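## Task

Find the yellow foam block lying on the floor beneath one of the desks and place it inside the tote near the door, fully within the tote with no part overhanging its rim. The robot must not tip over or finish leaning. It only counts if the block stays in the tote on its own, not because the robot is holding it there.

## Robot and tools

Robot: a Hello Robot Stretch 3 with one arm. It has a two-wheel base (0.33 m long, 0.34 m wide), a lift that slides up a mast, and a telescoping arm that reaches out to the robot's RIGHT side. A wrist with yaw, pitch and roll carries a two-finger gripper. The arm cannot move forward or back, so the base must drive to shift the gripper along the robot's forward direction. Turning in place pivots about the point midway between the drive wheels, 0.05 m behind the front edge. Stowed (arm in, wrist folded), the turning circle has radius 0.28 m; an unfolded level wrist reaches outside it. Loose objects may occasionally get nudged by the scene.

Frames: the base frame has its origin on the floor between the drive wheels, x forward, y left, z up. hand_pose is reported in this frame, located where the closed fingertips meet; with wrist joints at zero its x axis points up, y back toward the mast, z toward the rear. The odometry frame is the base frame at the start of the scene; base_odometry only counts wheel rotation, so slip shows as travel. Heading is positive to the left, -3.142 to 3.142.

Tool execute_actions: argument "actions" is a list holding one action (or empty, which just reports state and images). An action may include "base", "joints", or both, plus optional "contact_limits"; all parts start at once. "base" takes exactly one command, both relative to where the base last reported itself: {"translate_m": d}, a straight drive of d metres, forward positive, range -1 to 1; or {"rotate_rad": d}, an in-place turn of d radians, counter-clockwise (left) positive, range -3.2 to 3.2. There is no sideways motion. "joints" is one object keyed by joint name with absolute targets: lift_m 0 to 1.1 (arm height); arm_m 0 to 0.52 (extension); wrist_yaw_rad -1.345 to 4.42 (0 along the arm, positive toward the front, 3.0 folded over the base); wrist_pitch_rad -1.57 to 0.451 (0 level, negative tips fingers down); wrist_roll_rad -2.911 to 2.911 (0 = fingers side by side); gripper_m -0.089 to 0.179 (larger is wider; real fingertip gap is about 0.007 m less when nearly shut and 0.025 m less when fully open, zero below 0.007); head_pan_rad -3.953 to 1.73 (0 forward, positive left, -1.57 looks along the arm); head_tilt_rad -1.53 to 0.419 (negative looks down). "contact_limits" accepts only arm_m, a motor effort percentage 1 to 100 at which the arm motion halts; lower is softer, but too low halts immediately, and it also caps the holding force until the next action. "cameras" picks head_camera, nav_camera, wrist_camera or all (omitted/null = all, [] = none). Bad keys or out-of-range values reject the whole call. Each action ends within 15 s. Joints or base left out of an action may still be driving to an earlier target.

wait: {"seconds": 0 to 10}; commands nothing and returns state and images. zoom_image: {"camera", "region": [x0, y0, x1, y1]} in pixels of that camera's latest full image, top-left origin, at most 504x504. finished_scene: {"scene": n} ends the current scene irreversibly and reports success and the next task.

Results: base_status and joint_status report each motion's outcome: done (for the base, wheels turned the commanded amount even if slipping), off_target (stopped short, possibly still pushing), contact_stop (arm or lift met firm resistance and went slack until next commanded), time_out, torque_fault (a wrist servo overloaded and goes limp for 10 s). on_its_own covers uncommanded behaviour; "held at" gives the target held, not the actual position. If a result reports a stop, later calls in the same reply are skipped. motor_effort is percent of maximum, positive toward larger joint values, with the peak in brackets; readings carry fixed bias and noise. Positive wheel effort pushes forward. lidar_m lists 12 distances from the base origin, one per 30-degree sector starting straight ahead and going counter-clockwise (4th left, 7th behind, 10th right), in a plane 0.17 m high, range 0.15 to 12 m, "-" if nothing; it misses low, clear or thin objects and is partly blocked by the robot when the lift is low. wrist_depth_mm (45 to 1000) and head_depth_mm (280 to 4000, sideways image) are 7x7 grids of median depth. base_tilt gives forward/right lean in degrees; turned_by_wheels and turned_by_imu give turning since the last result.

Gripper: close to a value below the object's width to grasp (lower squeezes harder); open at least 0.02 above the contact value to release. Neither the reading nor "done" proves a grasp; check images. Overly hard squeezes trigger a stall guard that weakens the grip; send a new value to re-squeeze.

Safety: fold or unfold the wrist (yaw to 3.0) only with lift_m between 0.32 and 0.95, wrist_pitch_rad -0.4 and roll near 0; once folded, the lift may go down to 0.25. For yaw below -0.4 keep pitch at -0.5 or lower. Fast base speed (0.30 m/s, 1.9 rad/s) needs lift_m under 0.30, arm_m under 0.03 and yaw above 2.54; otherwise it is 0.10 m/s and 0.63 rad/s. Avoid pushing on immovable things with the gripper above about 0.45 m, driving while gripping or pushing something fixed, and snagging furniture (reversing is riskiest); if tilted, reverse the last move in small steps, free the gripper, and lower the lift to about 0.2. Avoid drops, slams, hard hits and strong shoves. Before finishing, open the gripper and withdraw so the object rests in the tote unaided and nothing overhangs the rim.

Each tool is called after ">>>" by a JSON object that holds its "op" and its "data".

## Session

>>> {"op": "execute_actions", "data": {"actions": []}}

Scene clock: 0.00 s.
base_odometry: x=+0.000 y=+0.000 heading=+0.000 (m, m, rad; odometry frame)
turned_by_wheels: +0.000 (rad since the last result)
turned_by_imu: +0.000 (rad since the last result)
base_tilt: forward=-0.5 right=-0.3 (deg)
lidar_m: 0.66 0.65 0.71 1.09 2.00 1.35 1.09 1.08 1.18 1.75 1.73 0.81
head_depth_mm: 754 764 775 781 795 808 816 / 712 721 728 740 752 761 770 / 678 684 692 702 709 719 729 / 644 652 658 667 671 684 689 / 615 620 626 636 643 647 656 / 588 595 599 605 613 619 625 / 562 570 575 579 585 592 598
base_status: not commanded
joint_positions: lift_m=+0.517 arm_m=-0.003 wrist_yaw_rad=+2.888 wrist_pitch_rad=-0.358 wrist_roll_rad=-0.004 gripper_m=+0.037 head_pan_rad=-0.018 head_tilt_rad=+0.006
joint_status: not commanded
motor_effort: left_wheel=+0 right_wheel=-1 lift_m=+28 arm_m=+0 wrist_yaw_rad=+0 wrist_pitch_rad=+7 wrist_roll_rad=+0 gripper_m=+1 head_pan_rad=+1 head_tilt_rad=+3 (%)
hand_pose: x=+0.0368 y=+0.0817 z=+0.5430 quat_wxyz=(+0.213, +0.704, +0.038, +0.676) (m; base frame)
wrist_depth_mm: - - - 960 721 573 482 / - - - - 757 604 498 / - - - - 798 635 519 / - - - - 858 681 541 / - - - - 902 714 563 / 832 - - 824 825 721 594 / 688 675 697 719 697 694 629
pictures: head_camera (sideways: a quarter turn clockwise sets it upright), nav_camera (sideways: a quarter turn counterclockwise sets it upright), wrist_camera
Images, in order (width x height): head_camera 896x504, nav_camera 672x504, wrist_camera 644x364.

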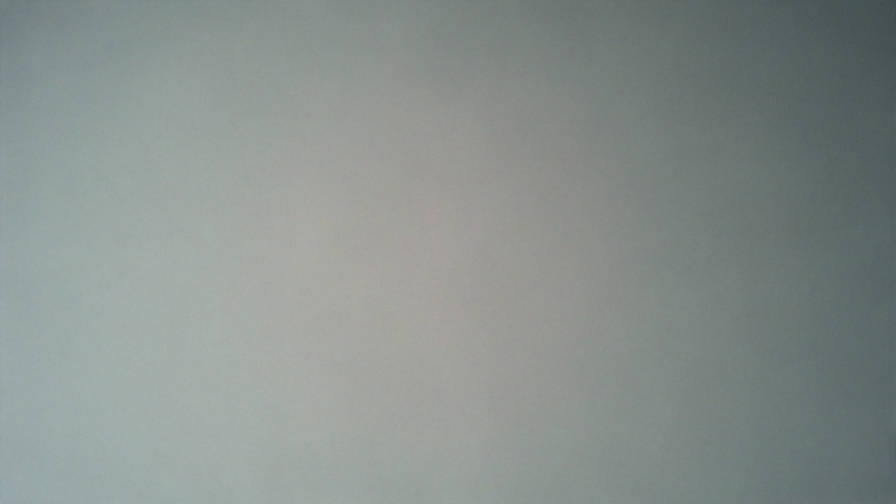

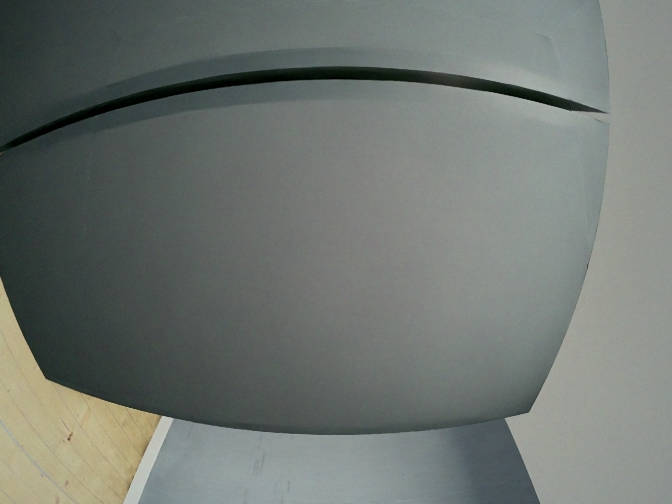

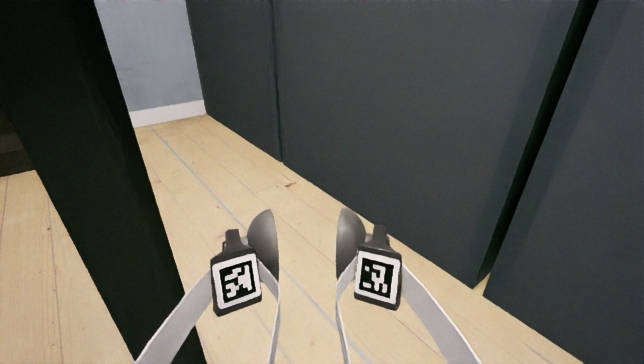

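>>> {"op": "execute_actions", "data": {"actions": [{"joints": {"head_pan_rad": -1.6, "head_tilt_rad": -0.5}}], "cameras": ["head_camera", "nav_camera"]}}

>>> {"op": "execute_actions", "data": {"actions": [{"joints": {"head_pan_rad": -2.9, "head_tilt_rad": -0.5}}], "cameras": ["head_camera", "nav_camera"]}}

>>> {"op": "execute_actions", "data": {"actions": [{"joints": {"head_pan_rad": -3.9, "head_tilt_rad": -0.5}}], "cameras": ["head_camera", "nav_camera"]}}

Scene clock: 10.33 s.
base_odometry: x=+0.000 y=+0.000 heading=+0.000 (m, m, rad; odometry frame)
turned_by_wheels: +0.000 (rad since the last result)
turned_by_imu: +0.001 (rad since the last result)
base_tilt: forward=-0.5 right=-0.2 (deg)
lidar_m: 0.66 0.65 0.71 1.09 2.00 1.35 1.09 1.07 1.17 1.75 1.72 0.81
head_depth_mm: 1387 1465 1533 1616 1707 1516 1251 / 1623 1722 1839 1950 1875 1518 1255 / 1653 1834 2053 2261 1838 1509 1246 / 1572 1735 1959 2209 1832 1506 1243 / 1513 1664 1834 2053 1894 1486 1235 / 1454 1592 1757 1977 1884 1490 1232 / 1399 1520 1681 1851 1866 1480 1234
base_status: not commanded
joint_positions: lift_m=+0.517 arm_m=-0.003 wrist_yaw_rad=+2.888 wrist_pitch_rad=-0.358 wrist_roll_rad=-0.004 gripper_m=+0.037 head_pan_rad=-1.593 head_tilt_rad=-0.493
joint_status: all done
motor_effort: left_wheel=+0(0) right_wheel=-1(1) lift_m=+28(28) arm_m=+0(0) wrist_yaw_rad=+0(1) wrist_pitch_rad=+7(7) wrist_roll_rad=+0(0) gripper_m=+0(0) head_pan_rad=-3(45) head_tilt_rad=-4(39) (%)
hand_pose: x=+0.0368 y=+0.0817 z=+0.5430 quat_wxyz=(+0.213, +0.704, +0.038, +0.676) (m; base frame)
wrist_depth_mm: - - - 952 724 575 476 / - - - - 752 603 501 / - - - - 819 642 524 / - - - - 849 683 541 / - - - - 900 721 565 / 812 - - 841 841 749 596 / 696 674 701 687 710 709 621
pictures: head_camera (sideways: a quarter turn clockwise sets it upright), nav_camera (sideways: a quarter turn counterclockwise sets it upright)
Images, in order (width x height): head_camera 896x504, nav_camera 672x504.

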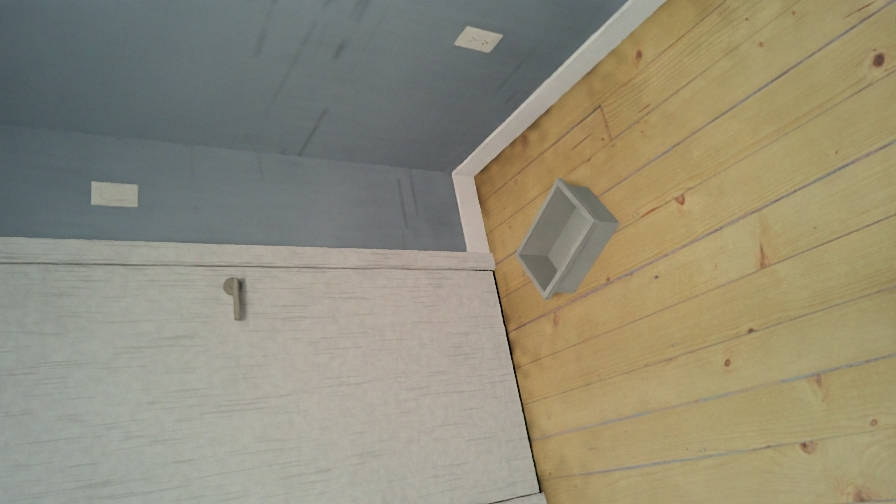

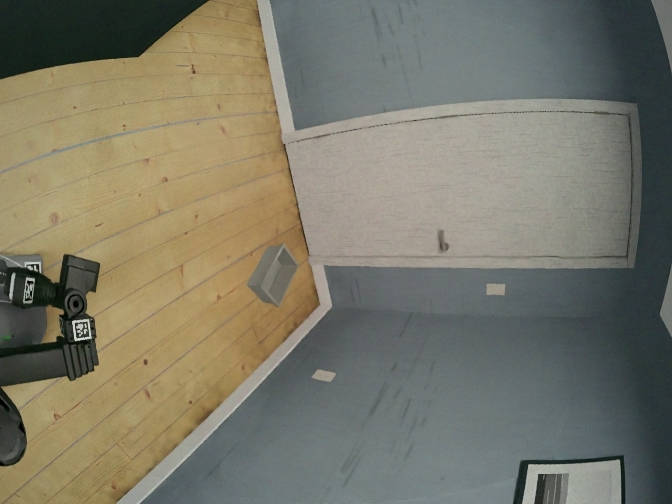

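Scene clock: 11.57 s.
base_odometry: x=+0.000 y=+0.000 heading=+0.000 (m, m, rad; odometry frame)
turned_by_wheels: +0.000 (rad since the last result)
turned_by_imu: +0.000 (rad since the last result)
base_tilt: forward=-0.5 right=-0.2 (deg)
lidar_m: 0.66 0.65 0.71 1.09 2.01 1.35 1.09 1.08 1.18 1.74 1.73 0.82
head_depth_mm: 926 1025 1149 1304 1510 1512 1254 / 918 1015 1132 1285 1471 1513 1248 / 905 1002 1116 1262 1447 1519 1248 / 896 985 1096 1242 1424 1497 1237 / 880 973 1087 1225 1398 1498 1232 / 874 961 1071 1197 1377 1481 1227 / 863 946 1053 1186 1353 1460 1231
base_status: not commanded
joint_positions: lift_m=+0.517 arm_m=-0.003 wrist_yaw_rad=+2.888 wrist_pitch_rad=-0.358 wrist_roll_rad=-0.004 gripper_m=+0.037 head_pan_rad=-2.893 head_tilt_rad=-0.494
joint_status: all done
motor_effort: left_wheel=+0(0) right_wheel=-1(1) lift_m=+29(28) arm_m=+0(0) wrist_yaw_rad=+2(0) wrist_pitch_rad=+7(7) wrist_roll_rad=+0(0) gripper_m=+0(1) head_pan_rad=-4(47) head_tilt_rad=-4(5) (%)
hand_pose: x=+0.0368 y=+0.0817 z=+0.5430 quat_wxyz=(+0.213, +0.704, +0.038, +0.676) (m; base frame)
wrist_depth_mm: - - - 948 714 586 480 / - - - - 750 609 499 / - - - - 808 639 516 / - - - - 867 680 550 / 996 - - - 899 721 558 / 812 - - 816 834 729 597 / 696 682 697 694 703 725 614
pictures: head_camera (sideways: a quarter turn clockwise sets it upright), nav_camera (sideways: a quarter turn counterclockwise sets it upright)
Images, in order (width x height): head_camera 896x504, nav_camera 672x504.

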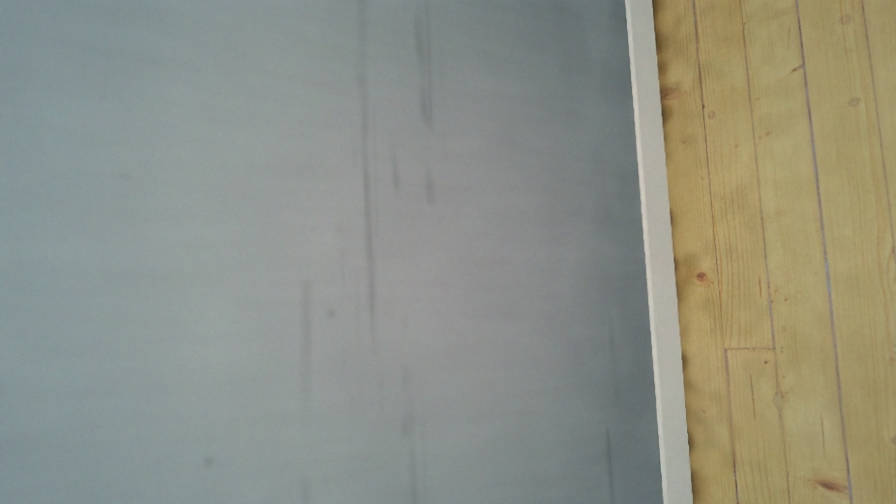

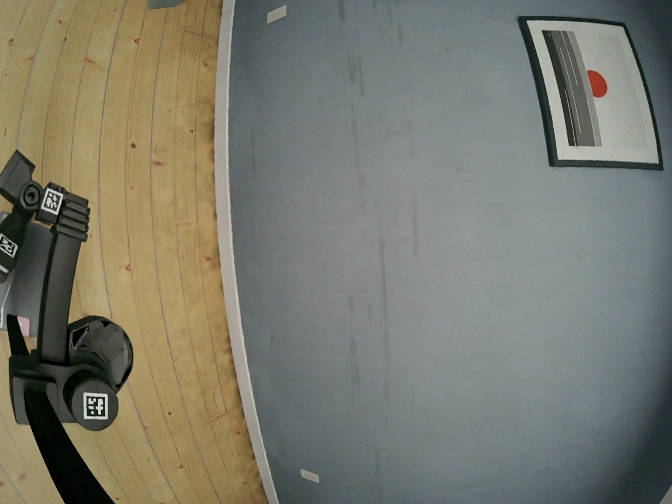

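Scene clock: 12.67 s.
base_odometry: x=+0.000 y=+0.000 heading=+0.000 (m, m, rad; odometry frame)
turned_by_wheels: +0.000 (rad since the last result)
turned_by_imu: +0.000 (rad since the last result)
base_tilt: forward=-0.5 right=-0.3 (deg)
lidar_m: 0.66 0.65 0.71 1.09 2.01 1.35 1.09 1.08 1.18 1.74 1.72 0.82
head_depth_mm: - - - - - - 1224 / 1716 1844 - - - - - / 1792 1901 2066 2253 1951 1514 - / 1882 1998 2089 2259 1904 1504 1239 / 1744 1913 2082 2288 1877 1491 1239 / 1481 1617 1736 1903 1878 1483 1234 / 1305 1383 1492 1611 1683 1483 1232
base_status: not commanded
joint_positions: lift_m=+0.517 arm_m=-0.003 wrist_yaw_rad=+2.888 wrist_pitch_rad=-0.358 wrist_roll_rad=-0.004 gripper_m=+0.037 head_pan_rad=-3.893 head_tilt_rad=-0.494
joint_status: all done
motor_effort: left_wheel=+0(0) right_wheel=-1(1) lift_m=+29(29) arm_m=+0(0) wrist_yaw_rad=+1(1) wrist_pitch_rad=+7(7) wrist_roll_rad=+0(0) gripper_m=+1(1) head_pan_rad=-3(46) head_tilt_rad=-4(4) (%)
hand_pose: x=+0.0368 y=+0.0817 z=+0.5430 quat_wxyz=(+0.213, +0.704, +0.038, +0.676) (m; base frame)
wrist_depth_mm: - - - 921 727 567 483 / - - - - 766 604 501 / - - - - 810 640 514 / - - - - 873 674 535 / - - - - 904 716 555 / 802 - - 836 855 736 591 / 698 674 692 705 710 717 611
pictures: head_camera (sideways: a quarter turn clockwise sets it upright), nav_camera (sideways: a quarter turn counterclockwise sets it upright)
Images, in order (width x height): head_camera 896x504, nav_camera 672x504.

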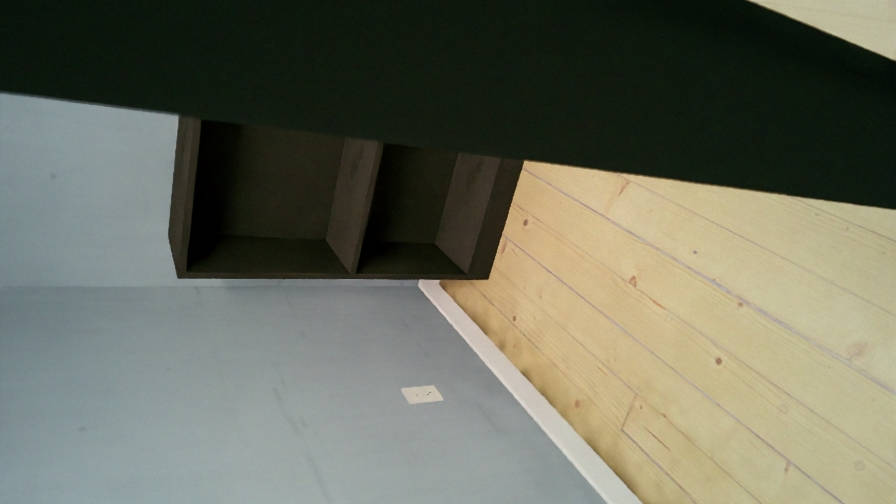

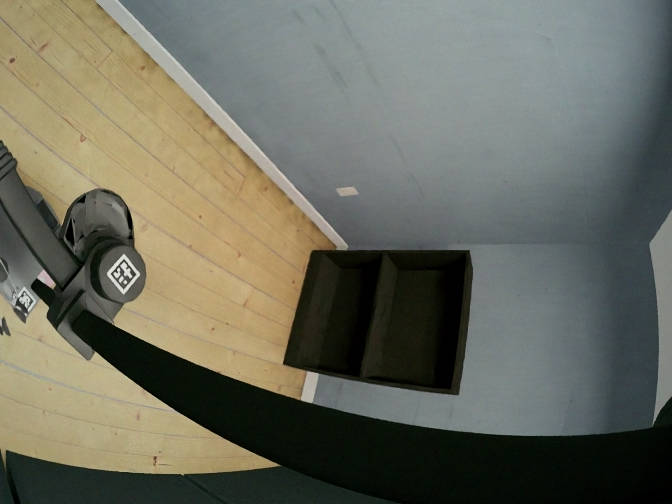

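>>> {"op": "execute_actions", "data": {"actions": [{"base": {"rotate_rad": -0.96}, "joints": {"head_pan_rad": 0.3, "head_tilt_rad": -0.6, "lift_m": 0.26, "wrist_yaw_rad": 3.0, "wrist_pitch_rad": -0.4}}], "cameras": ["head_camera", "nav_camera"]}}

Scene clock: 55.03 s.
base_odometry: x=+0.000 y=+0.000 heading=-0.960 (m, m, rad; odometry frame)
turned_by_wheels: -0.960 (rad since the last result)
turned_by_imu: -0.945 (rad since the last result)
base_tilt: forward=-0.5 right=-0.2 (deg)
lidar_m: 1.72 0.77 0.65 0.65 0.74 1.26 1.89 1.27 1.08 1.08 1.23 1.74
head_depth_mm: 1452 1581 1747 1973 1729 1404 1189 / 1528 1675 1878 2046 1717 1411 1194 / 1622 1800 1994 2148 1720 1401 1185 / 1723 1923 2180 2208 1711 1397 1181 / 1821 2065 2288 2092 1600 1399 1177 / 788 861 948 1065 1200 1324 1178 / 697 757 827 910 1008 1132 1168
base_status: done
joint_positions: lift_m=+0.260 arm_m=-0.003 wrist_yaw_rad=+2.998 wrist_pitch_rad=-0.413 wrist_roll_rad=-0.004 gripper_m=+0.037 head_pan_rad=+0.293 head_tilt_rad=-0.592
joint_status: all done
motor_effort: left_wheel=+3(7) right_wheel=-5(11) lift_m=+20(26) arm_m=+0(0) wrist_yaw_rad=+2(2) wrist_pitch_rad=+7(5) wrist_roll_rad=+0(0) gripper_m=+1(1) head_pan_rad=+4(47) head_tilt_rad=-5(18) (%)
hand_pose: x=+0.0109 y=+0.0803 z=+0.2741 quat_wxyz=(+0.194, +0.699, +0.096, +0.681) (m; base frame)
wrist_depth_mm: 642 - 634 624 633 615 612 / 724 - 708 682 687 661 659 / 786 - 769 758 742 731 728 / 685 706 714 708 711 722 721 / 565 566 - 570 576 572 576 / 462 484 - - 474 474 478 / - - - - 406 407 414
pictures: head_camera (sideways: a quarter turn clockwise sets it upright), nav_camera (sideways: a quarter turn counterclockwise sets it upright)
Images, in order (width x height): head_camera 896x504, nav_camera 672x504.

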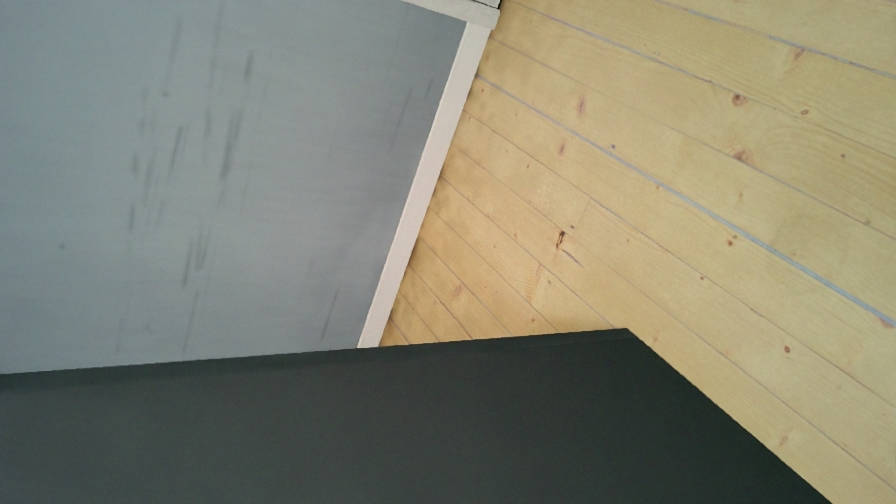

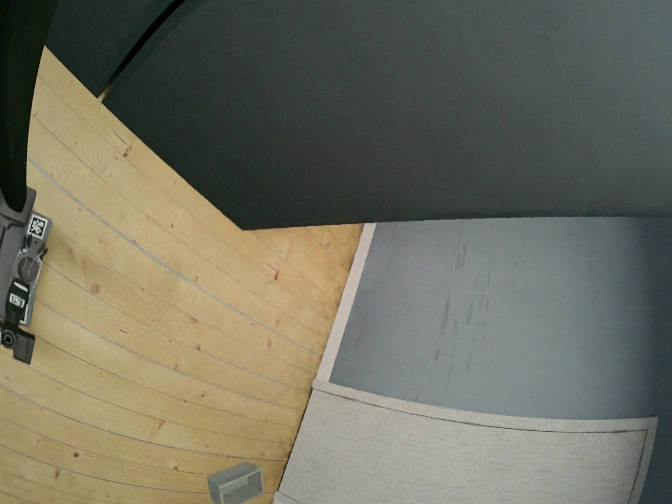

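>>> {"op": "execute_actions", "data": {"actions": [{"base": {"translate_m": 1.0}, "joints": {"head_pan_rad": 1.2, "head_tilt_rad": -0.5}}], "cameras": ["head_camera", "nav_camera"]}}

Scene clock: 68.53 s.
base_odometry: x=+0.574 y=-0.819 heading=-0.960 (m, m, rad; odometry frame)
turned_by_wheels: +0.000 (rad since the last result)
turned_by_imu: +0.005 (rad since the last result)
base_tilt: forward=-0.5 right=-0.3 (deg)
lidar_m: 0.78 0.90 1.51 0.45 0.48 0.80 2.67 1.54 1.31 1.31 0.90 0.76
head_depth_mm: 1543 1561 1634 1665 1689 1507 1236 / 2030 2079 2159 2186 1885 1499 1241 / 2888 3038 3103 2503 1871 1494 1235 / 2967 3296 3511 2504 1874 1484 1234 / 2948 3204 3493 2504 1865 1480 1227 / 2887 3114 3400 2456 1849 1431 1193 / 2877 3055 3243 849 816 784 748
base_status: done
joint_positions: lift_m=+0.260 arm_m=-0.003 wrist_yaw_rad=+2.999 wrist_pitch_rad=-0.414 wrist_roll_rad=-0.004 gripper_m=+0.037 head_pan_rad=+1.193 head_tilt_rad=-0.507
joint_status: all done
motor_effort: left_wheel=+3(10) right_wheel=-5(8) lift_m=+20(21) arm_m=+0(0) wrist_yaw_rad=+2(2) wrist_pitch_rad=+7(7) wrist_roll_rad=+0(0) gripper_m=+1(0) head_pan_rad=+4(47) head_tilt_rad=+4(18) (%)
hand_pose: x=+0.0108 y=+0.0803 z=+0.2740 quat_wxyz=(+0.194, +0.699, +0.096, +0.682) (m; base frame)
wrist_depth_mm: 439 - 512 - - - 963 / 476 - 513 - - - 933 / 524 - 565 963 978 995 878 / 596 593 610 715 704 723 721 / 559 556 - 579 573 576 575 / 466 483 - - 478 478 473 / - - - - 404 407 406
pictures: head_camera (sideways: a quarter turn clockwise sets it upright), nav_camera (sideways: a quarter turn counterclockwise sets it upright)
Images, in order (width x height): head_camera 896x504, nav_camera 672x504.

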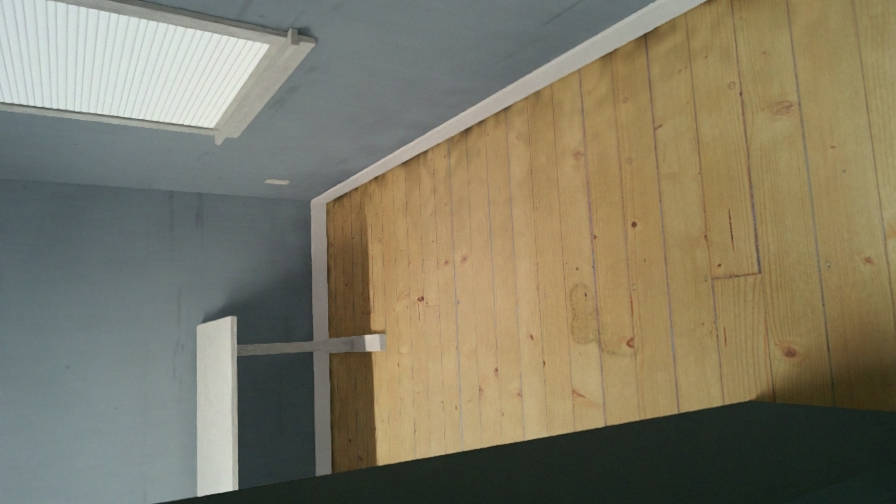

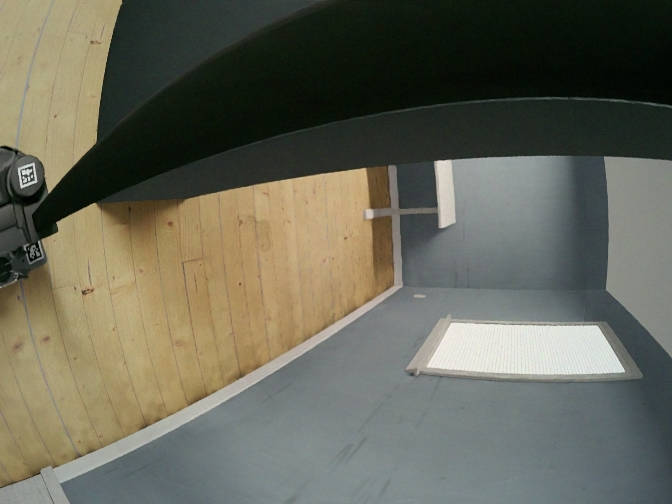

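>>> {"op": "execute_actions", "data": {"actions": [{"base": {"rotate_rad": 1.02}, "joints": {"head_pan_rad": 0.3, "head_tilt_rad": -0.7}}], "cameras": ["nav_camera"]}}

Scene clock: 89.13 s.
base_odometry: x=+0.574 y=-0.819 heading=+0.060 (m, m, rad; odometry frame)
turned_by_wheels: +1.020 (rad since the last result)
turned_by_imu: +1.004 (rad since the last result)
base_tilt: forward=-0.5 right=-0.2 (deg)
lidar_m: 1.43 0.45 0.47 0.77 2.86 1.57 1.31 1.31 0.92 0.76 0.79 0.88
head_depth_mm: 2233 2237 2201 1926 1592 1340 1152 / 2910 3207 2547 1947 1594 1342 1148 / 2986 3268 2535 1937 1578 1333 1148 / 2903 3209 2519 1925 1577 1325 1143 / 2869 3293 2499 1930 1532 1302 1140 / 2685 797 812 830 852 904 1095 / 513 522 532 542 637 820 1088
base_status: done
joint_positions: lift_m=+0.260 arm_m=-0.003 wrist_yaw_rad=+2.999 wrist_pitch_rad=-0.414 wrist_roll_rad=-0.004 gripper_m=+0.037 head_pan_rad=+0.307 head_tilt_rad=-0.692
joint_status: all done
motor_effort: left_wheel=-3(8) right_wheel=+3(10) lift_m=+21(20) arm_m=+0(0) wrist_yaw_rad=+2(1) wrist_pitch_rad=+7(7) wrist_roll_rad=+0(0) gripper_m=+0(0) head_pan_rad=-4(45) head_tilt_rad=-6(26) (%)
hand_pose: x=+0.0108 y=+0.0803 z=+0.2740 quat_wxyz=(+0.194, +0.699, +0.096, +0.682) (m; base frame)
wrist_depth_mm: - - - 824 550 421 390 / - - - 905 597 436 459 / 945 - 977 882 623 463 560 / 694 708 724 715 651 520 652 / 557 555 - 567 571 555 578 / 471 483 - - 474 472 478 / - - - - 402 405 409
pictures: nav_camera (sideways: a quarter turn counterclockwise sets it upright)
Images, in order (width x height): nav_camera 672x504.

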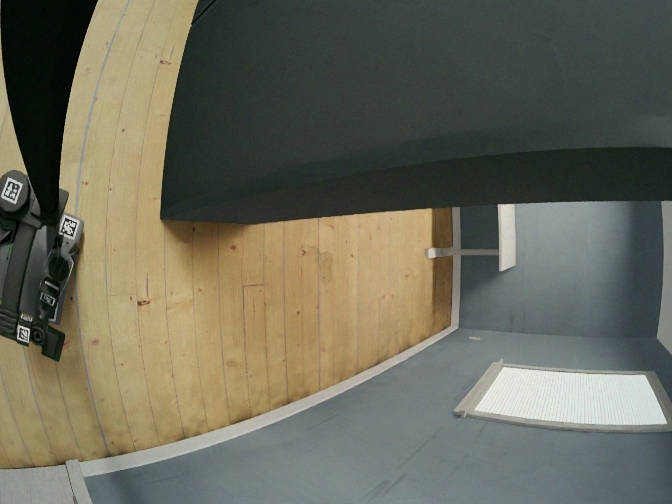

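>>> {"op": "execute_actions", "data": {"actions": [{"base": {"translate_m": 1.0}, "joints": {"head_pan_rad": 1.0, "head_tilt_rad": -0.5}}], "cameras": ["head_camera", "nav_camera"]}}

Scene clock: 103.23 s.
base_odometry: x=+1.572 y=-0.759 heading=+0.060 (m, m, rad; odometry frame)
turned_by_wheels: +0.000 (rad since the last result)
turned_by_imu: +0.005 (rad since the last result)
base_tilt: forward=-0.5 right=-0.2 (deg)
lidar_m: 0.87 2.08 2.56 2.80 0.51 0.55 2.26 1.05 0.57 0.48 0.47 0.53
head_depth_mm: 2210 2388 2213 2566 1884 1507 1245 / 2367 2539 2753 2530 1873 1496 1244 / 2529 2699 3043 2528 1888 1499 1237 / 2772 2977 3117 2504 1849 1497 1228 / 3010 3341 3559 2451 1839 1486 1227 / 3272 3693 3726 2474 1851 1482 1217 / 3231 3523 3602 2435 1845 1466 1218
base_status: done
joint_positions: lift_m=+0.260 arm_m=-0.003 wrist_yaw_rad=+2.999 wrist_pitch_rad=-0.414 wrist_roll_rad=-0.004 gripper_m=+0.037 head_pan_rad=+0.993 head_tilt_rad=-0.507
joint_status: all done
motor_effort: left_wheel=-3(8) right_wheel=+3(10) lift_m=+20(21) arm_m=+0(0) wrist_yaw_rad=+2(1) wrist_pitch_rad=+7(7) wrist_roll_rad=+0(0) gripper_m=+0(1) head_pan_rad=+5(46) head_tilt_rad=+5(24) (%)
hand_pose: x=+0.0108 y=+0.0803 z=+0.2740 quat_wxyz=(+0.194, +0.699, +0.096, +0.682) (m; base frame)
wrist_depth_mm: 377 - - - - - - / 399 - - - - - - / 426 - 941 965 955 983 978 / 463 500 717 709 733 721 725 / 489 546 - 577 570 570 582 / 463 485 - - 472 482 479 / - - - - 401 408 411
pictures: head_camera (sideways: a quarter turn clockwise sets it upright), nav_camera (sideways: a quarter turn counterclockwise sets it upright)
Images, in order (width x height): head_camera 896x504, nav_camera 672x504.

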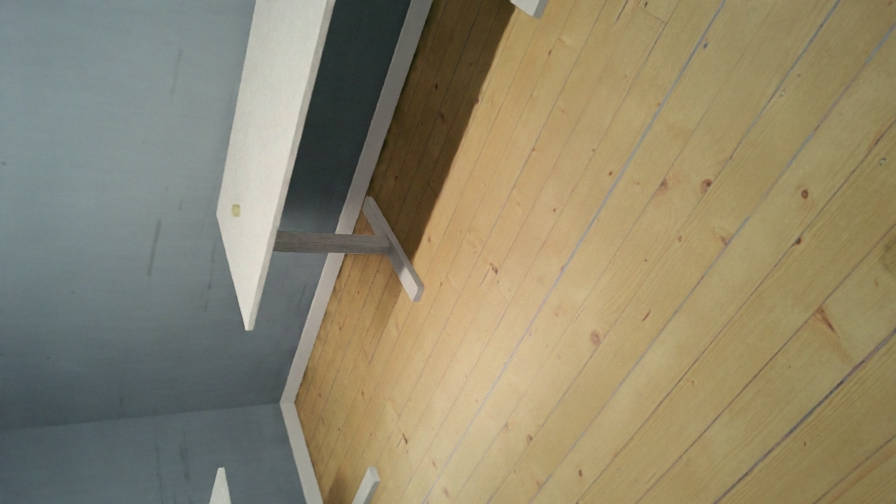

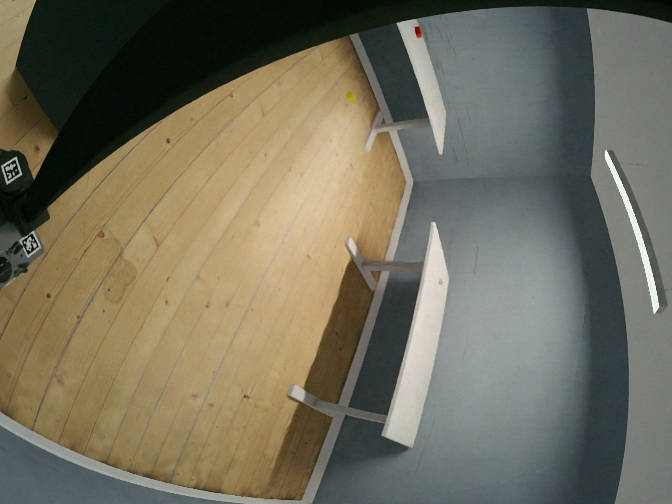

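>>> {"op": "execute_actions", "data": {"actions": [{"base": {"rotate_rad": 1.3}, "joints": {"head_pan_rad": 0.25, "head_tilt_rad": -0.5}}], "cameras": ["head_camera", "nav_camera"]}}

Scene clock: 134.00 s.
base_odometry: x=+1.572 y=-0.759 heading=+1.360 (m, m, rad; odometry frame)
turned_by_wheels: +1.300 (rad since the last result)
turned_by_imu: +1.279 (rad since the last result)
base_tilt: forward=-0.5 right=-0.2 (deg)
lidar_m: 3.16 0.49 0.50 0.64 2.26 0.73 0.50 0.47 0.48 0.63 1.46 2.54
head_depth_mm: 3311 3578 3642 2554 1880 1500 1247 / 3191 3462 3849 2560 1902 1494 1238 / 3076 3267 3569 2550 1871 1490 1238 / 2913 3157 3545 2518 1866 1477 1239 / 2848 3083 3449 2474 1854 1481 1232 / 2757 2949 3235 2483 1837 1477 1224 / 2680 2826 3128 2150 1602 916 777
base_status: done
joint_positions: lift_m=+0.260 arm_m=-0.003 wrist_yaw_rad=+2.999 wrist_pitch_rad=-0.414 wrist_roll_rad=-0.004 gripper_m=+0.037 head_pan_rad=+0.257 head_tilt_rad=-0.506
joint_status: all done
motor_effort: left_wheel=-3(10) right_wheel=+3(11) lift_m=+21(20) arm_m=+0(0) wrist_yaw_rad=+2(2) wrist_pitch_rad=+7(7) wrist_roll_rad=+0(0) gripper_m=+0(1) head_pan_rad=-4(47) head_tilt_rad=+4(4) (%)
hand_pose: x=+0.0108 y=+0.0802 z=+0.2740 quat_wxyz=(+0.194, +0.699, +0.096, +0.682) (m; base frame)
wrist_depth_mm: - - - 647 524 427 - / - - - 725 548 465 - / 927 - 952 786 604 522 930 / 702 710 714 709 645 614 725 / 558 553 - 564 569 577 572 / 463 484 - - 476 479 475 / - - - - 404 404 410
pictures: head_camera (sideways: a quarter turn clockwise sets it upright), nav_camera (sideways: a quarter turn counterclockwise sets it upright)
Images, in order (width x height): head_camera 896x504, nav_camera 672x504.

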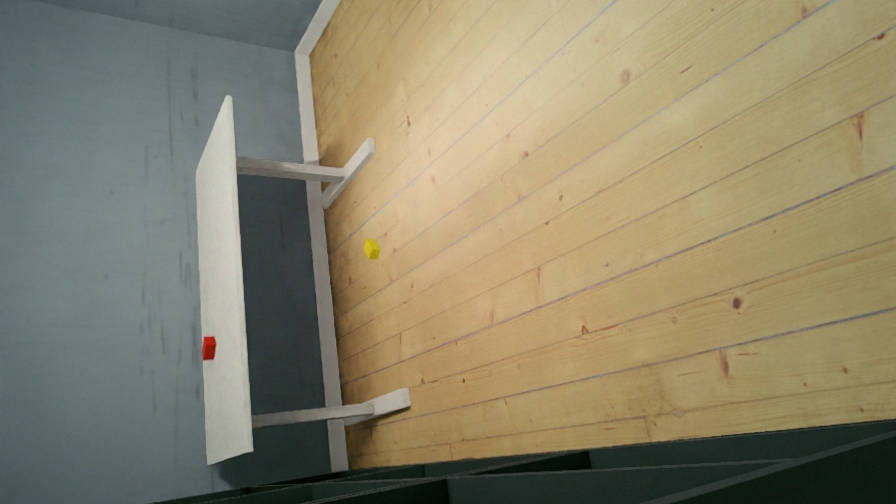

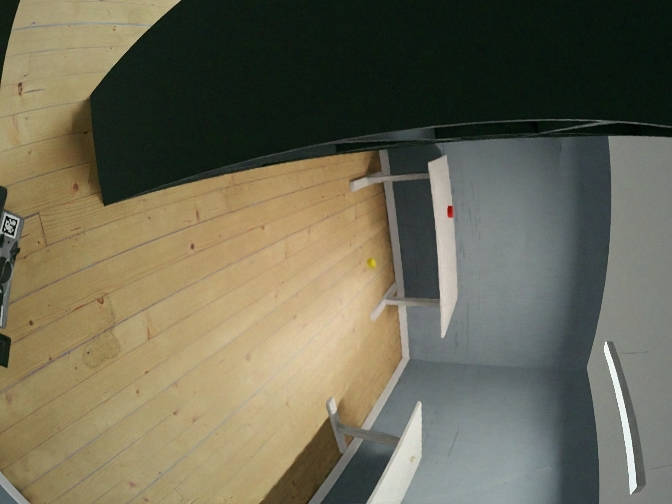

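>>> {"op": "execute_actions", "data": {"actions": [{"base": {"translate_m": 1.0}, "joints": {"head_pan_rad": 0.35, "head_tilt_rad": -0.6}}], "cameras": ["head_camera"]}}

Scene clock: 146.53 s.
base_odometry: x=+1.782 y=+0.219 heading=+1.360 (m, m, rad; odometry frame)
turned_by_wheels: +0.000 (rad since the last result)
turned_by_imu: +0.005 (rad since the last result)
base_tilt: forward=-0.5 right=-0.2 (deg)
lidar_m: 2.18 2.00 1.60 0.83 1.08 0.69 1.37 1.30 1.32 1.72 1.56 1.65
head_depth_mm: 2313 2636 2881 2204 1740 1416 1203 / 2256 2444 2827 2220 1728 1410 1193 / 2176 2249 2732 2216 1722 1403 1186 / 2160 2191 2723 2200 1708 1400 1184 / 2106 2183 2636 2164 1690 1392 1181 / 2029 2184 2568 2163 1706 1394 1175 / 2002 2111 2491 2131 1691 1384 1171
base_status: done
joint_positions: lift_m=+0.260 arm_m=-0.003 wrist_yaw_rad=+2.999 wrist_pitch_rad=-0.414 wrist_roll_rad=-0.004 gripper_m=+0.037 head_pan_rad=+0.343 head_tilt_rad=-0.593
joint_status: all done
motor_effort: left_wheel=-3(8) right_wheel=+3(11) lift_m=+21(21) arm_m=+0(0) wrist_yaw_rad=+2(1) wrist_pitch_rad=+7(7) wrist_roll_rad=+0(0) gripper_m=+1(0) head_pan_rad=+4(16) head_tilt_rad=-4(17) (%)
hand_pose: x=+0.0107 y=+0.0802 z=+0.2740 quat_wxyz=(+0.194, +0.699, +0.096, +0.682) (m; base frame)
wrist_depth_mm: 799 - - 858 - - - / 835 - - 940 - - - / 762 - 834 917 964 968 - / 587 628 717 718 723 731 736 / 554 559 - 566 566 566 573 / 473 482 - - 473 472 478 / - - - - 408 402 409
pictures: head_camera (sideways: a quarter turn clockwise sets it upright)
Images, in order (width x height): head_camera 896x504.

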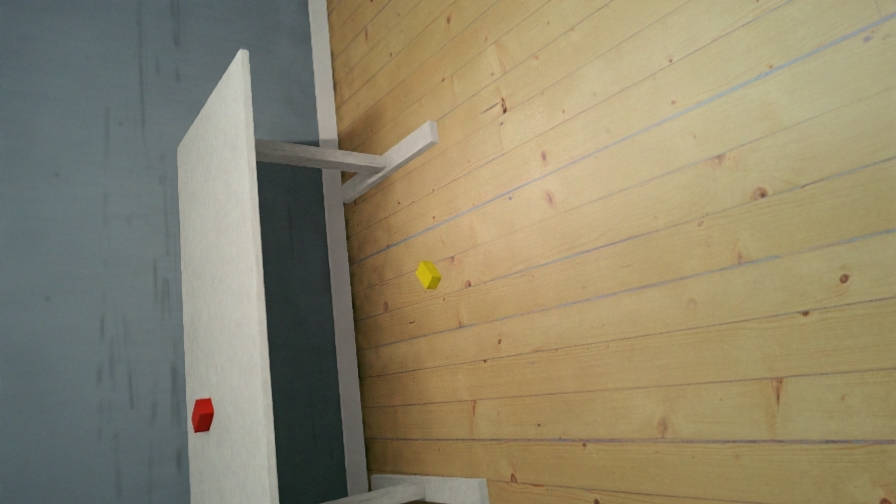

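>>> {"op": "execute_actions", "data": {"actions": [{"base": {"rotate_rad": 0.395}, "joints": {"head_pan_rad": 0.0, "head_tilt_rad": -0.8}}], "cameras": []}}

>>> {"op": "execute_actions", "data": {"actions": [{"base": {"translate_m": 1.0}}], "cameras": ["head_camera"]}}

Scene clock: 201.83 s.
base_odometry: x=+1.782 y=+0.219 heading=+1.755 (m, m, rad; odometry frame)
turned_by_wheels: +0.395 (rad since the last result)
turned_by_imu: +0.389 (rad since the last result)
base_tilt: forward=-0.5 right=-0.3 (deg)
lidar_m: 2.18 1.60 0.82 1.08 0.69 1.45 1.30 1.29 1.56 1.56 1.64 2.33
head_depth_mm: 2203 2665 2189 1779 1488 1282 1119 / 1929 2535 2177 1754 1479 1275 1119 / 1903 2561 2167 1749 1482 1276 1117 / 1766 2503 2155 1743 1471 1271 1115 / 1749 2467 2145 1744 1466 1264 1111 / 1727 2449 2143 1732 1453 1254 1108 / 1722 2350 2098 1731 1445 1260 1101
base_status: done
joint_positions: lift_m=+0.260 arm_m=-0.003 wrist_yaw_rad=+2.999 wrist_pitch_rad=-0.414 wrist_roll_rad=-0.004 gripper_m=+0.037 head_pan_rad=+0.007 head_tilt_rad=-0.790
joint_status: all done
motor_effort: left_wheel=-3(8) right_wheel=+3(10) lift_m=+21(20) arm_m=+0(0) wrist_yaw_rad=+1(1) wrist_pitch_rad=+7(7) wrist_roll_rad=+0(0) gripper_m=+0(1) head_pan_rad=-4(31) head_tilt_rad=-7(27) (%)
hand_pose: x=+0.0107 y=+0.0802 z=+0.2740 quat_wxyz=(+0.194, +0.699, +0.096, +0.682) (m; base frame)
wrist_depth_mm: 677 - 987 - 798 - - / 666 - - - 892 - - / 646 - 758 832 870 990 965 / 630 645 708 706 715 714 736 / 559 568 - 560 585 579 590 / 471 488 - - 480 473 479 / - - - - 407 407 410
pictures: none
No camera images: the call's "cameras" was empty. Leave "cameras" out to get every camera's image.

Scene clock: 206.83 s.
base_odometry: x=+1.599 y=+1.202 heading=+1.754 (m, m, rad; odometry frame)
turned_by_wheels: +0.000 (rad since the last result)
turned_by_imu: +0.004 (rad since the last result)
base_tilt: forward=-0.5 right=-0.3 (deg)
lidar_m: 1.48 1.12 0.96 1.12 0.92 1.52 2.27 2.27 1.91 1.27 1.74 1.22
head_depth_mm: 1374 1245 990 1721 1494 1278 1119 / 1344 1238 954 1701 1481 1275 1120 / 1321 1235 946 1746 1471 1272 1122 / 1299 1220 942 1756 1480 1270 1114 / 1277 1217 934 1698 1461 1263 1112 / 1249 1205 930 1683 1455 1263 1105 / 1226 1197 927 1638 1452 1247 1108
base_status: done
joint_positions: lift_m=+0.260 arm_m=-0.003 wrist_yaw_rad=+2.999 wrist_pitch_rad=-0.414 wrist_roll_rad=-0.004 gripper_m=+0.037 head_pan_rad=+0.007 head_tilt_rad=-0.791
joint_status: not commanded
motor_effort: left_wheel=-3(8) right_wheel=+2(10) lift_m=+21(21) arm_m=+0(0) wrist_yaw_rad=+1(1) wrist_pitch_rad=+7(7) wrist_roll_rad=+0(0) gripper_m=+1(1) head_pan_rad=-4(5) head_tilt_rad=-5(6) (%)
hand_pose: x=+0.0107 y=+0.0802 z=+0.2739 quat_wxyz=(+0.194, +0.699, +0.096, +0.682) (m; base frame)
wrist_depth_mm: 753 - - - - - - / 766 - - - - - - / 765 - 880 947 957 900 1000 / 700 702 707 720 732 724 731 / 558 556 - 561 569 579 582 / 470 488 - - 477 479 478 / - - - - 408 410 411
pictures: head_camera (sideways: a quarter turn clockwise sets it upright)
Images, in order (width x height): head_camera 896x504.

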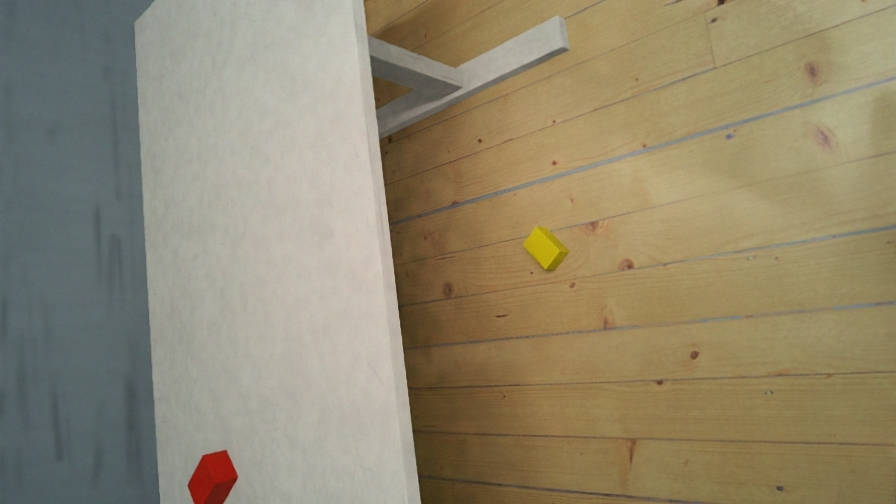

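>>> {"op": "zoom_image", "data": {"camera": "head_camera", "region": [490, 200, 600, 300]}}

Region (490, 200, 600, 300) of head_camera's 896x504 image, scaled by 4.582, with more detail than that image has; it fills the top 458 rows of this view, and the rest is white.

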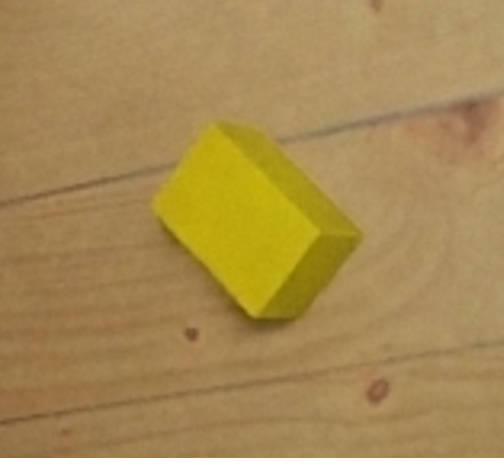

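>>> {"op": "execute_actions", "data": {"actions": [{"base": {"translate_m": 0.33}}], "cameras": []}}

>>> {"op": "execute_actions", "data": {"actions": [{"base": {"rotate_rad": 1.62}, "joints": {"head_pan_rad": -1.57, "head_tilt_rad": -1.1}}], "cameras": ["head_camera"]}}

Scene clock: 252.17 s.
base_odometry: x=+1.539 y=+1.526 heading=+1.754 (m, m, rad; odometry frame)
turned_by_wheels: +0.000 (rad since the last result)
turned_by_imu: +0.002 (rad since the last result)
base_tilt: forward=-0.5 right=-0.3 (deg)
lidar_m: 1.16 1.16 0.90 0.91 1.20 1.11 2.59 2.60 1.88 1.30 1.68 0.92
head_depth_mm: 1064 1187 955 777 1365 1270 1118 / 1042 1166 949 768 696 1278 1123 / 1018 1137 947 766 694 1269 1110 / 1002 1124 941 765 673 1250 1113 / 985 1115 933 761 656 1268 1112 / 971 1095 930 758 652 1267 1107 / 952 1078 924 752 637 1253 1104
base_status: done
joint_positions: lift_m=+0.260 arm_m=-0.003 wrist_yaw_rad=+2.999 wrist_pitch_rad=-0.414 wrist_roll_rad=-0.004 gripper_m=+0.037 head_pan_rad=+0.007 head_tilt_rad=-0.791
joint_status: not commanded
motor_effort: left_wheel=-3(10) right_wheel=+3(9) lift_m=+20(21) arm_m=+0(0) wrist_yaw_rad=+2(2) wrist_pitch_rad=+7(7) wrist_roll_rad=+0(0) gripper_m=+0(1) head_pan_rad=-4(4) head_tilt_rad=-6(6) (%)
hand_pose: x=+0.0107 y=+0.0802 z=+0.2739 quat_wxyz=(+0.194, +0.699, +0.096, +0.682) (m; base frame)
wrist_depth_mm: - - - - - - 958 / - - - - - - 989 / 834 - 956 964 869 898 932 / 708 716 710 718 734 728 731 / 565 555 - 558 575 569 576 / 474 487 - - 475 476 476 / - - - - 408 403 406
pictures: none
No camera images: the call's "cameras" was empty. Leave "cameras" out to get every camera's image.

Scene clock: 254.40 s.
base_odometry: x=+1.539 y=+1.526 heading=-2.909 (m, m, rad; odometry frame)
turned_by_wheels: +1.620 (rad since the last result)
turned_by_imu: +1.594 (rad since the last result)
base_tilt: forward=-0.5 right=-0.3 (deg)
lidar_m: 0.91 1.13 1.11 2.59 2.13 1.31 1.29 1.69 0.92 1.16 1.17 0.90
head_depth_mm: 884 769 686 1415 1308 1205 1104 / 874 769 685 1422 1298 1206 - / 872 763 681 1403 1296 - - / 868 758 678 1385 1305 - - / 863 758 677 1377 1289 1186 1094 / 861 757 676 1376 1287 1181 1092 / 856 753 673 1351 1279 1182 1095
base_status: done
joint_positions: lift_m=+0.260 arm_m=-0.003 wrist_yaw_rad=+2.999 wrist_pitch_rad=-0.414 wrist_roll_rad=-0.004 gripper_m=+0.037 head_pan_rad=-1.563 head_tilt_rad=-1.087
joint_status: all done
motor_effort: left_wheel=-2(10) right_wheel=+2(13) lift_m=+20(21) arm_m=+0(1) wrist_yaw_rad=+1(2) wrist_pitch_rad=+7(7) wrist_roll_rad=+0(0) gripper_m=+0(1) head_pan_rad=-4(46) head_tilt_rad=-8(35) (%)
hand_pose: x=+0.0107 y=+0.0802 z=+0.2739 quat_wxyz=(+0.194, +0.699, +0.096, +0.682) (m; base frame)
wrist_depth_mm: - - - - - - 935 / - - - - - - - / 941 - 976 972 963 939 845 / 714 691 710 714 729 718 732 / 562 566 - 565 573 579 576 / 463 487 - - 473 476 479 / - - - - 406 408 413
pictures: head_camera (sideways: a quarter turn clockwise sets it upright)
Images, in order (width x height): head_camera 896x504.

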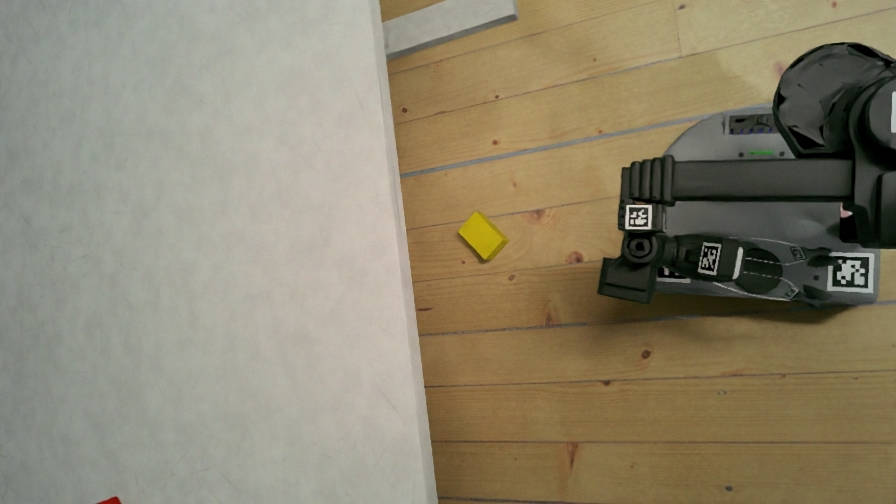

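>>> {"op": "execute_actions", "data": {"actions": [{"joints": {"arm_m": 0.38, "wrist_yaw_rad": 2.38, "lift_m": 0.28}}], "cameras": []}}

>>> {"op": "execute_actions", "data": {"actions": [{"joints": {"wrist_pitch_rad": -1.57, "gripper_m": 0.15}}], "cameras": ["head_camera", "wrist_camera"]}}

Scene clock: 294.50 s.
base_odometry: x=+1.539 y=+1.526 heading=-2.909 (m, m, rad; odometry frame)
turned_by_wheels: +0.000 (rad since the last result)
turned_by_imu: +0.001 (rad since the last result)
base_tilt: forward=-0.5 right=-0.3 (deg)
lidar_m: 0.91 1.13 1.11 2.59 2.13 1.32 1.30 1.69 0.92 1.16 1.17 0.89
head_depth_mm: 878 771 686 1423 1302 1198 1111 / 875 768 684 1428 1298 1205 - / 870 765 681 1400 1293 - - / 866 760 678 1366 1299 - - / 863 759 676 1376 1287 1180 1094 / 864 755 675 1371 1280 1181 1093 / 855 750 672 1350 1281 1174 1082
base_status: not commanded
joint_positions: lift_m=+0.280 arm_m=+0.380 wrist_yaw_rad=+2.381 wrist_pitch_rad=-0.414 wrist_roll_rad=-0.004 gripper_m=+0.037 head_pan_rad=-1.563 head_tilt_rad=-1.087
joint_status: all done
motor_effort: left_wheel=-3(2) right_wheel=+3(3) lift_m=+35(38) arm_m=+3(1) wrist_yaw_rad=-1(2) wrist_pitch_rad=+7(7) wrist_roll_rad=+0(0) gripper_m=+0(1) head_pan_rad=-4(4) head_tilt_rad=-9(8) (%)
hand_pose: x=+0.1337 y=-0.3618 z=+0.2932 quat_wxyz=(+0.392, +0.695, -0.121, +0.590) (m; base frame)
wrist_depth_mm: - - - - - - 974 / - - - - - - - / - 986 983 - 948 896 846 / 766 750 756 752 739 754 735 / - 587 616 594 586 593 562 / - 496 - 497 491 495 511 / - - 423 426 432 427 427
pictures: none
No camera images: the call's "cameras" was empty. Leave "cameras" out to get every camera's image.

Scene clock: 296.10 s.
base_odometry: x=+1.539 y=+1.526 heading=-2.909 (m, m, rad; odometry frame)
turned_by_wheels: +0.000 (rad since the last result)
turned_by_imu: +0.000 (rad since the last result)
base_tilt: forward=-0.5 right=-0.2 (deg)
lidar_m: 0.91 1.13 1.11 2.59 2.13 1.31 1.30 1.68 0.92 1.16 1.17 0.90
head_depth_mm: 880 769 687 1415 1305 1201 1109 / 877 767 683 1422 1296 1213 - / 869 763 681 1410 1291 - - / 866 762 680 1362 1295 - - / 864 756 676 1374 1291 1178 1094 / 858 754 675 1374 1284 1179 1089 / 852 752 673 1338 1281 1173 1085
base_status: not commanded
joint_positions: lift_m=+0.280 arm_m=+0.380 wrist_yaw_rad=+2.381 wrist_pitch_rad=-1.552 wrist_roll_rad=-0.004 gripper_m=+0.150 head_pan_rad=-1.563 head_tilt_rad=-1.087
joint_status: all done
joint sent to its limit — the command would take wrist_pitch_rad past its lower limit, so that joint was sent only as far as its limit.
motor_effort: left_wheel=-3(3) right_wheel=+3(3) lift_m=+36(35) arm_m=+3(3) wrist_yaw_rad=+0(0) wrist_pitch_rad=-4(8) wrist_roll_rad=+0(0) gripper_m=+1(92) head_pan_rad=-3(4) head_tilt_rad=-8(9) (%)
hand_pose: x=-0.0345 y=-0.5388 z=+0.1617 quat_wxyz=(+0.647, +0.652, +0.274, +0.286) (m; base frame)
wrist_depth_mm: 289 292 296 300 304 307 313 / 295 299 305 308 314 319 320 / 305 305 311 315 319 325 331 / 312 314 318 278 330 334 341 / 320 320 324 331 338 343 351 / 323 332 335 342 344 - 360 / 338 339 343 347 355 361 368
pictures: head_camera (sideways: a quarter turn clockwise sets it upright), wrist_camera
Images, in order (width x height): head_camera 896x504, wrist_camera 644x364.

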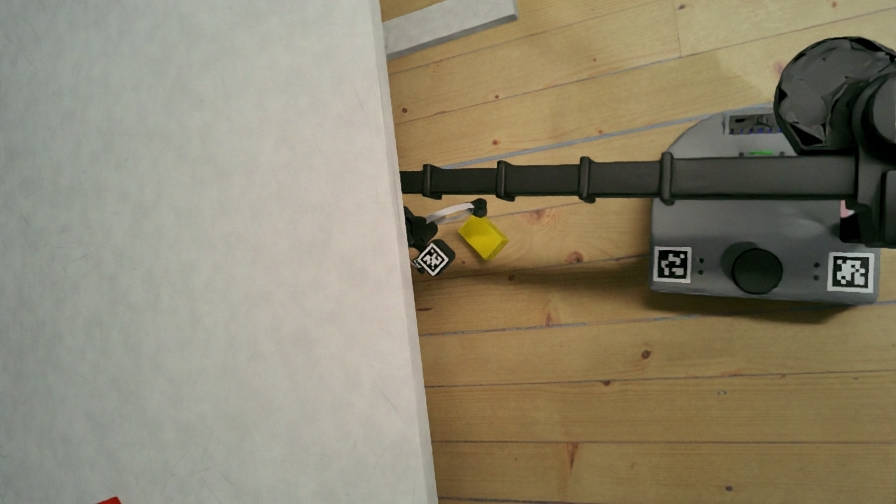

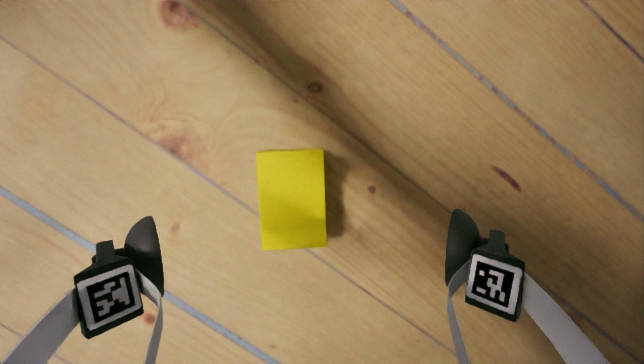

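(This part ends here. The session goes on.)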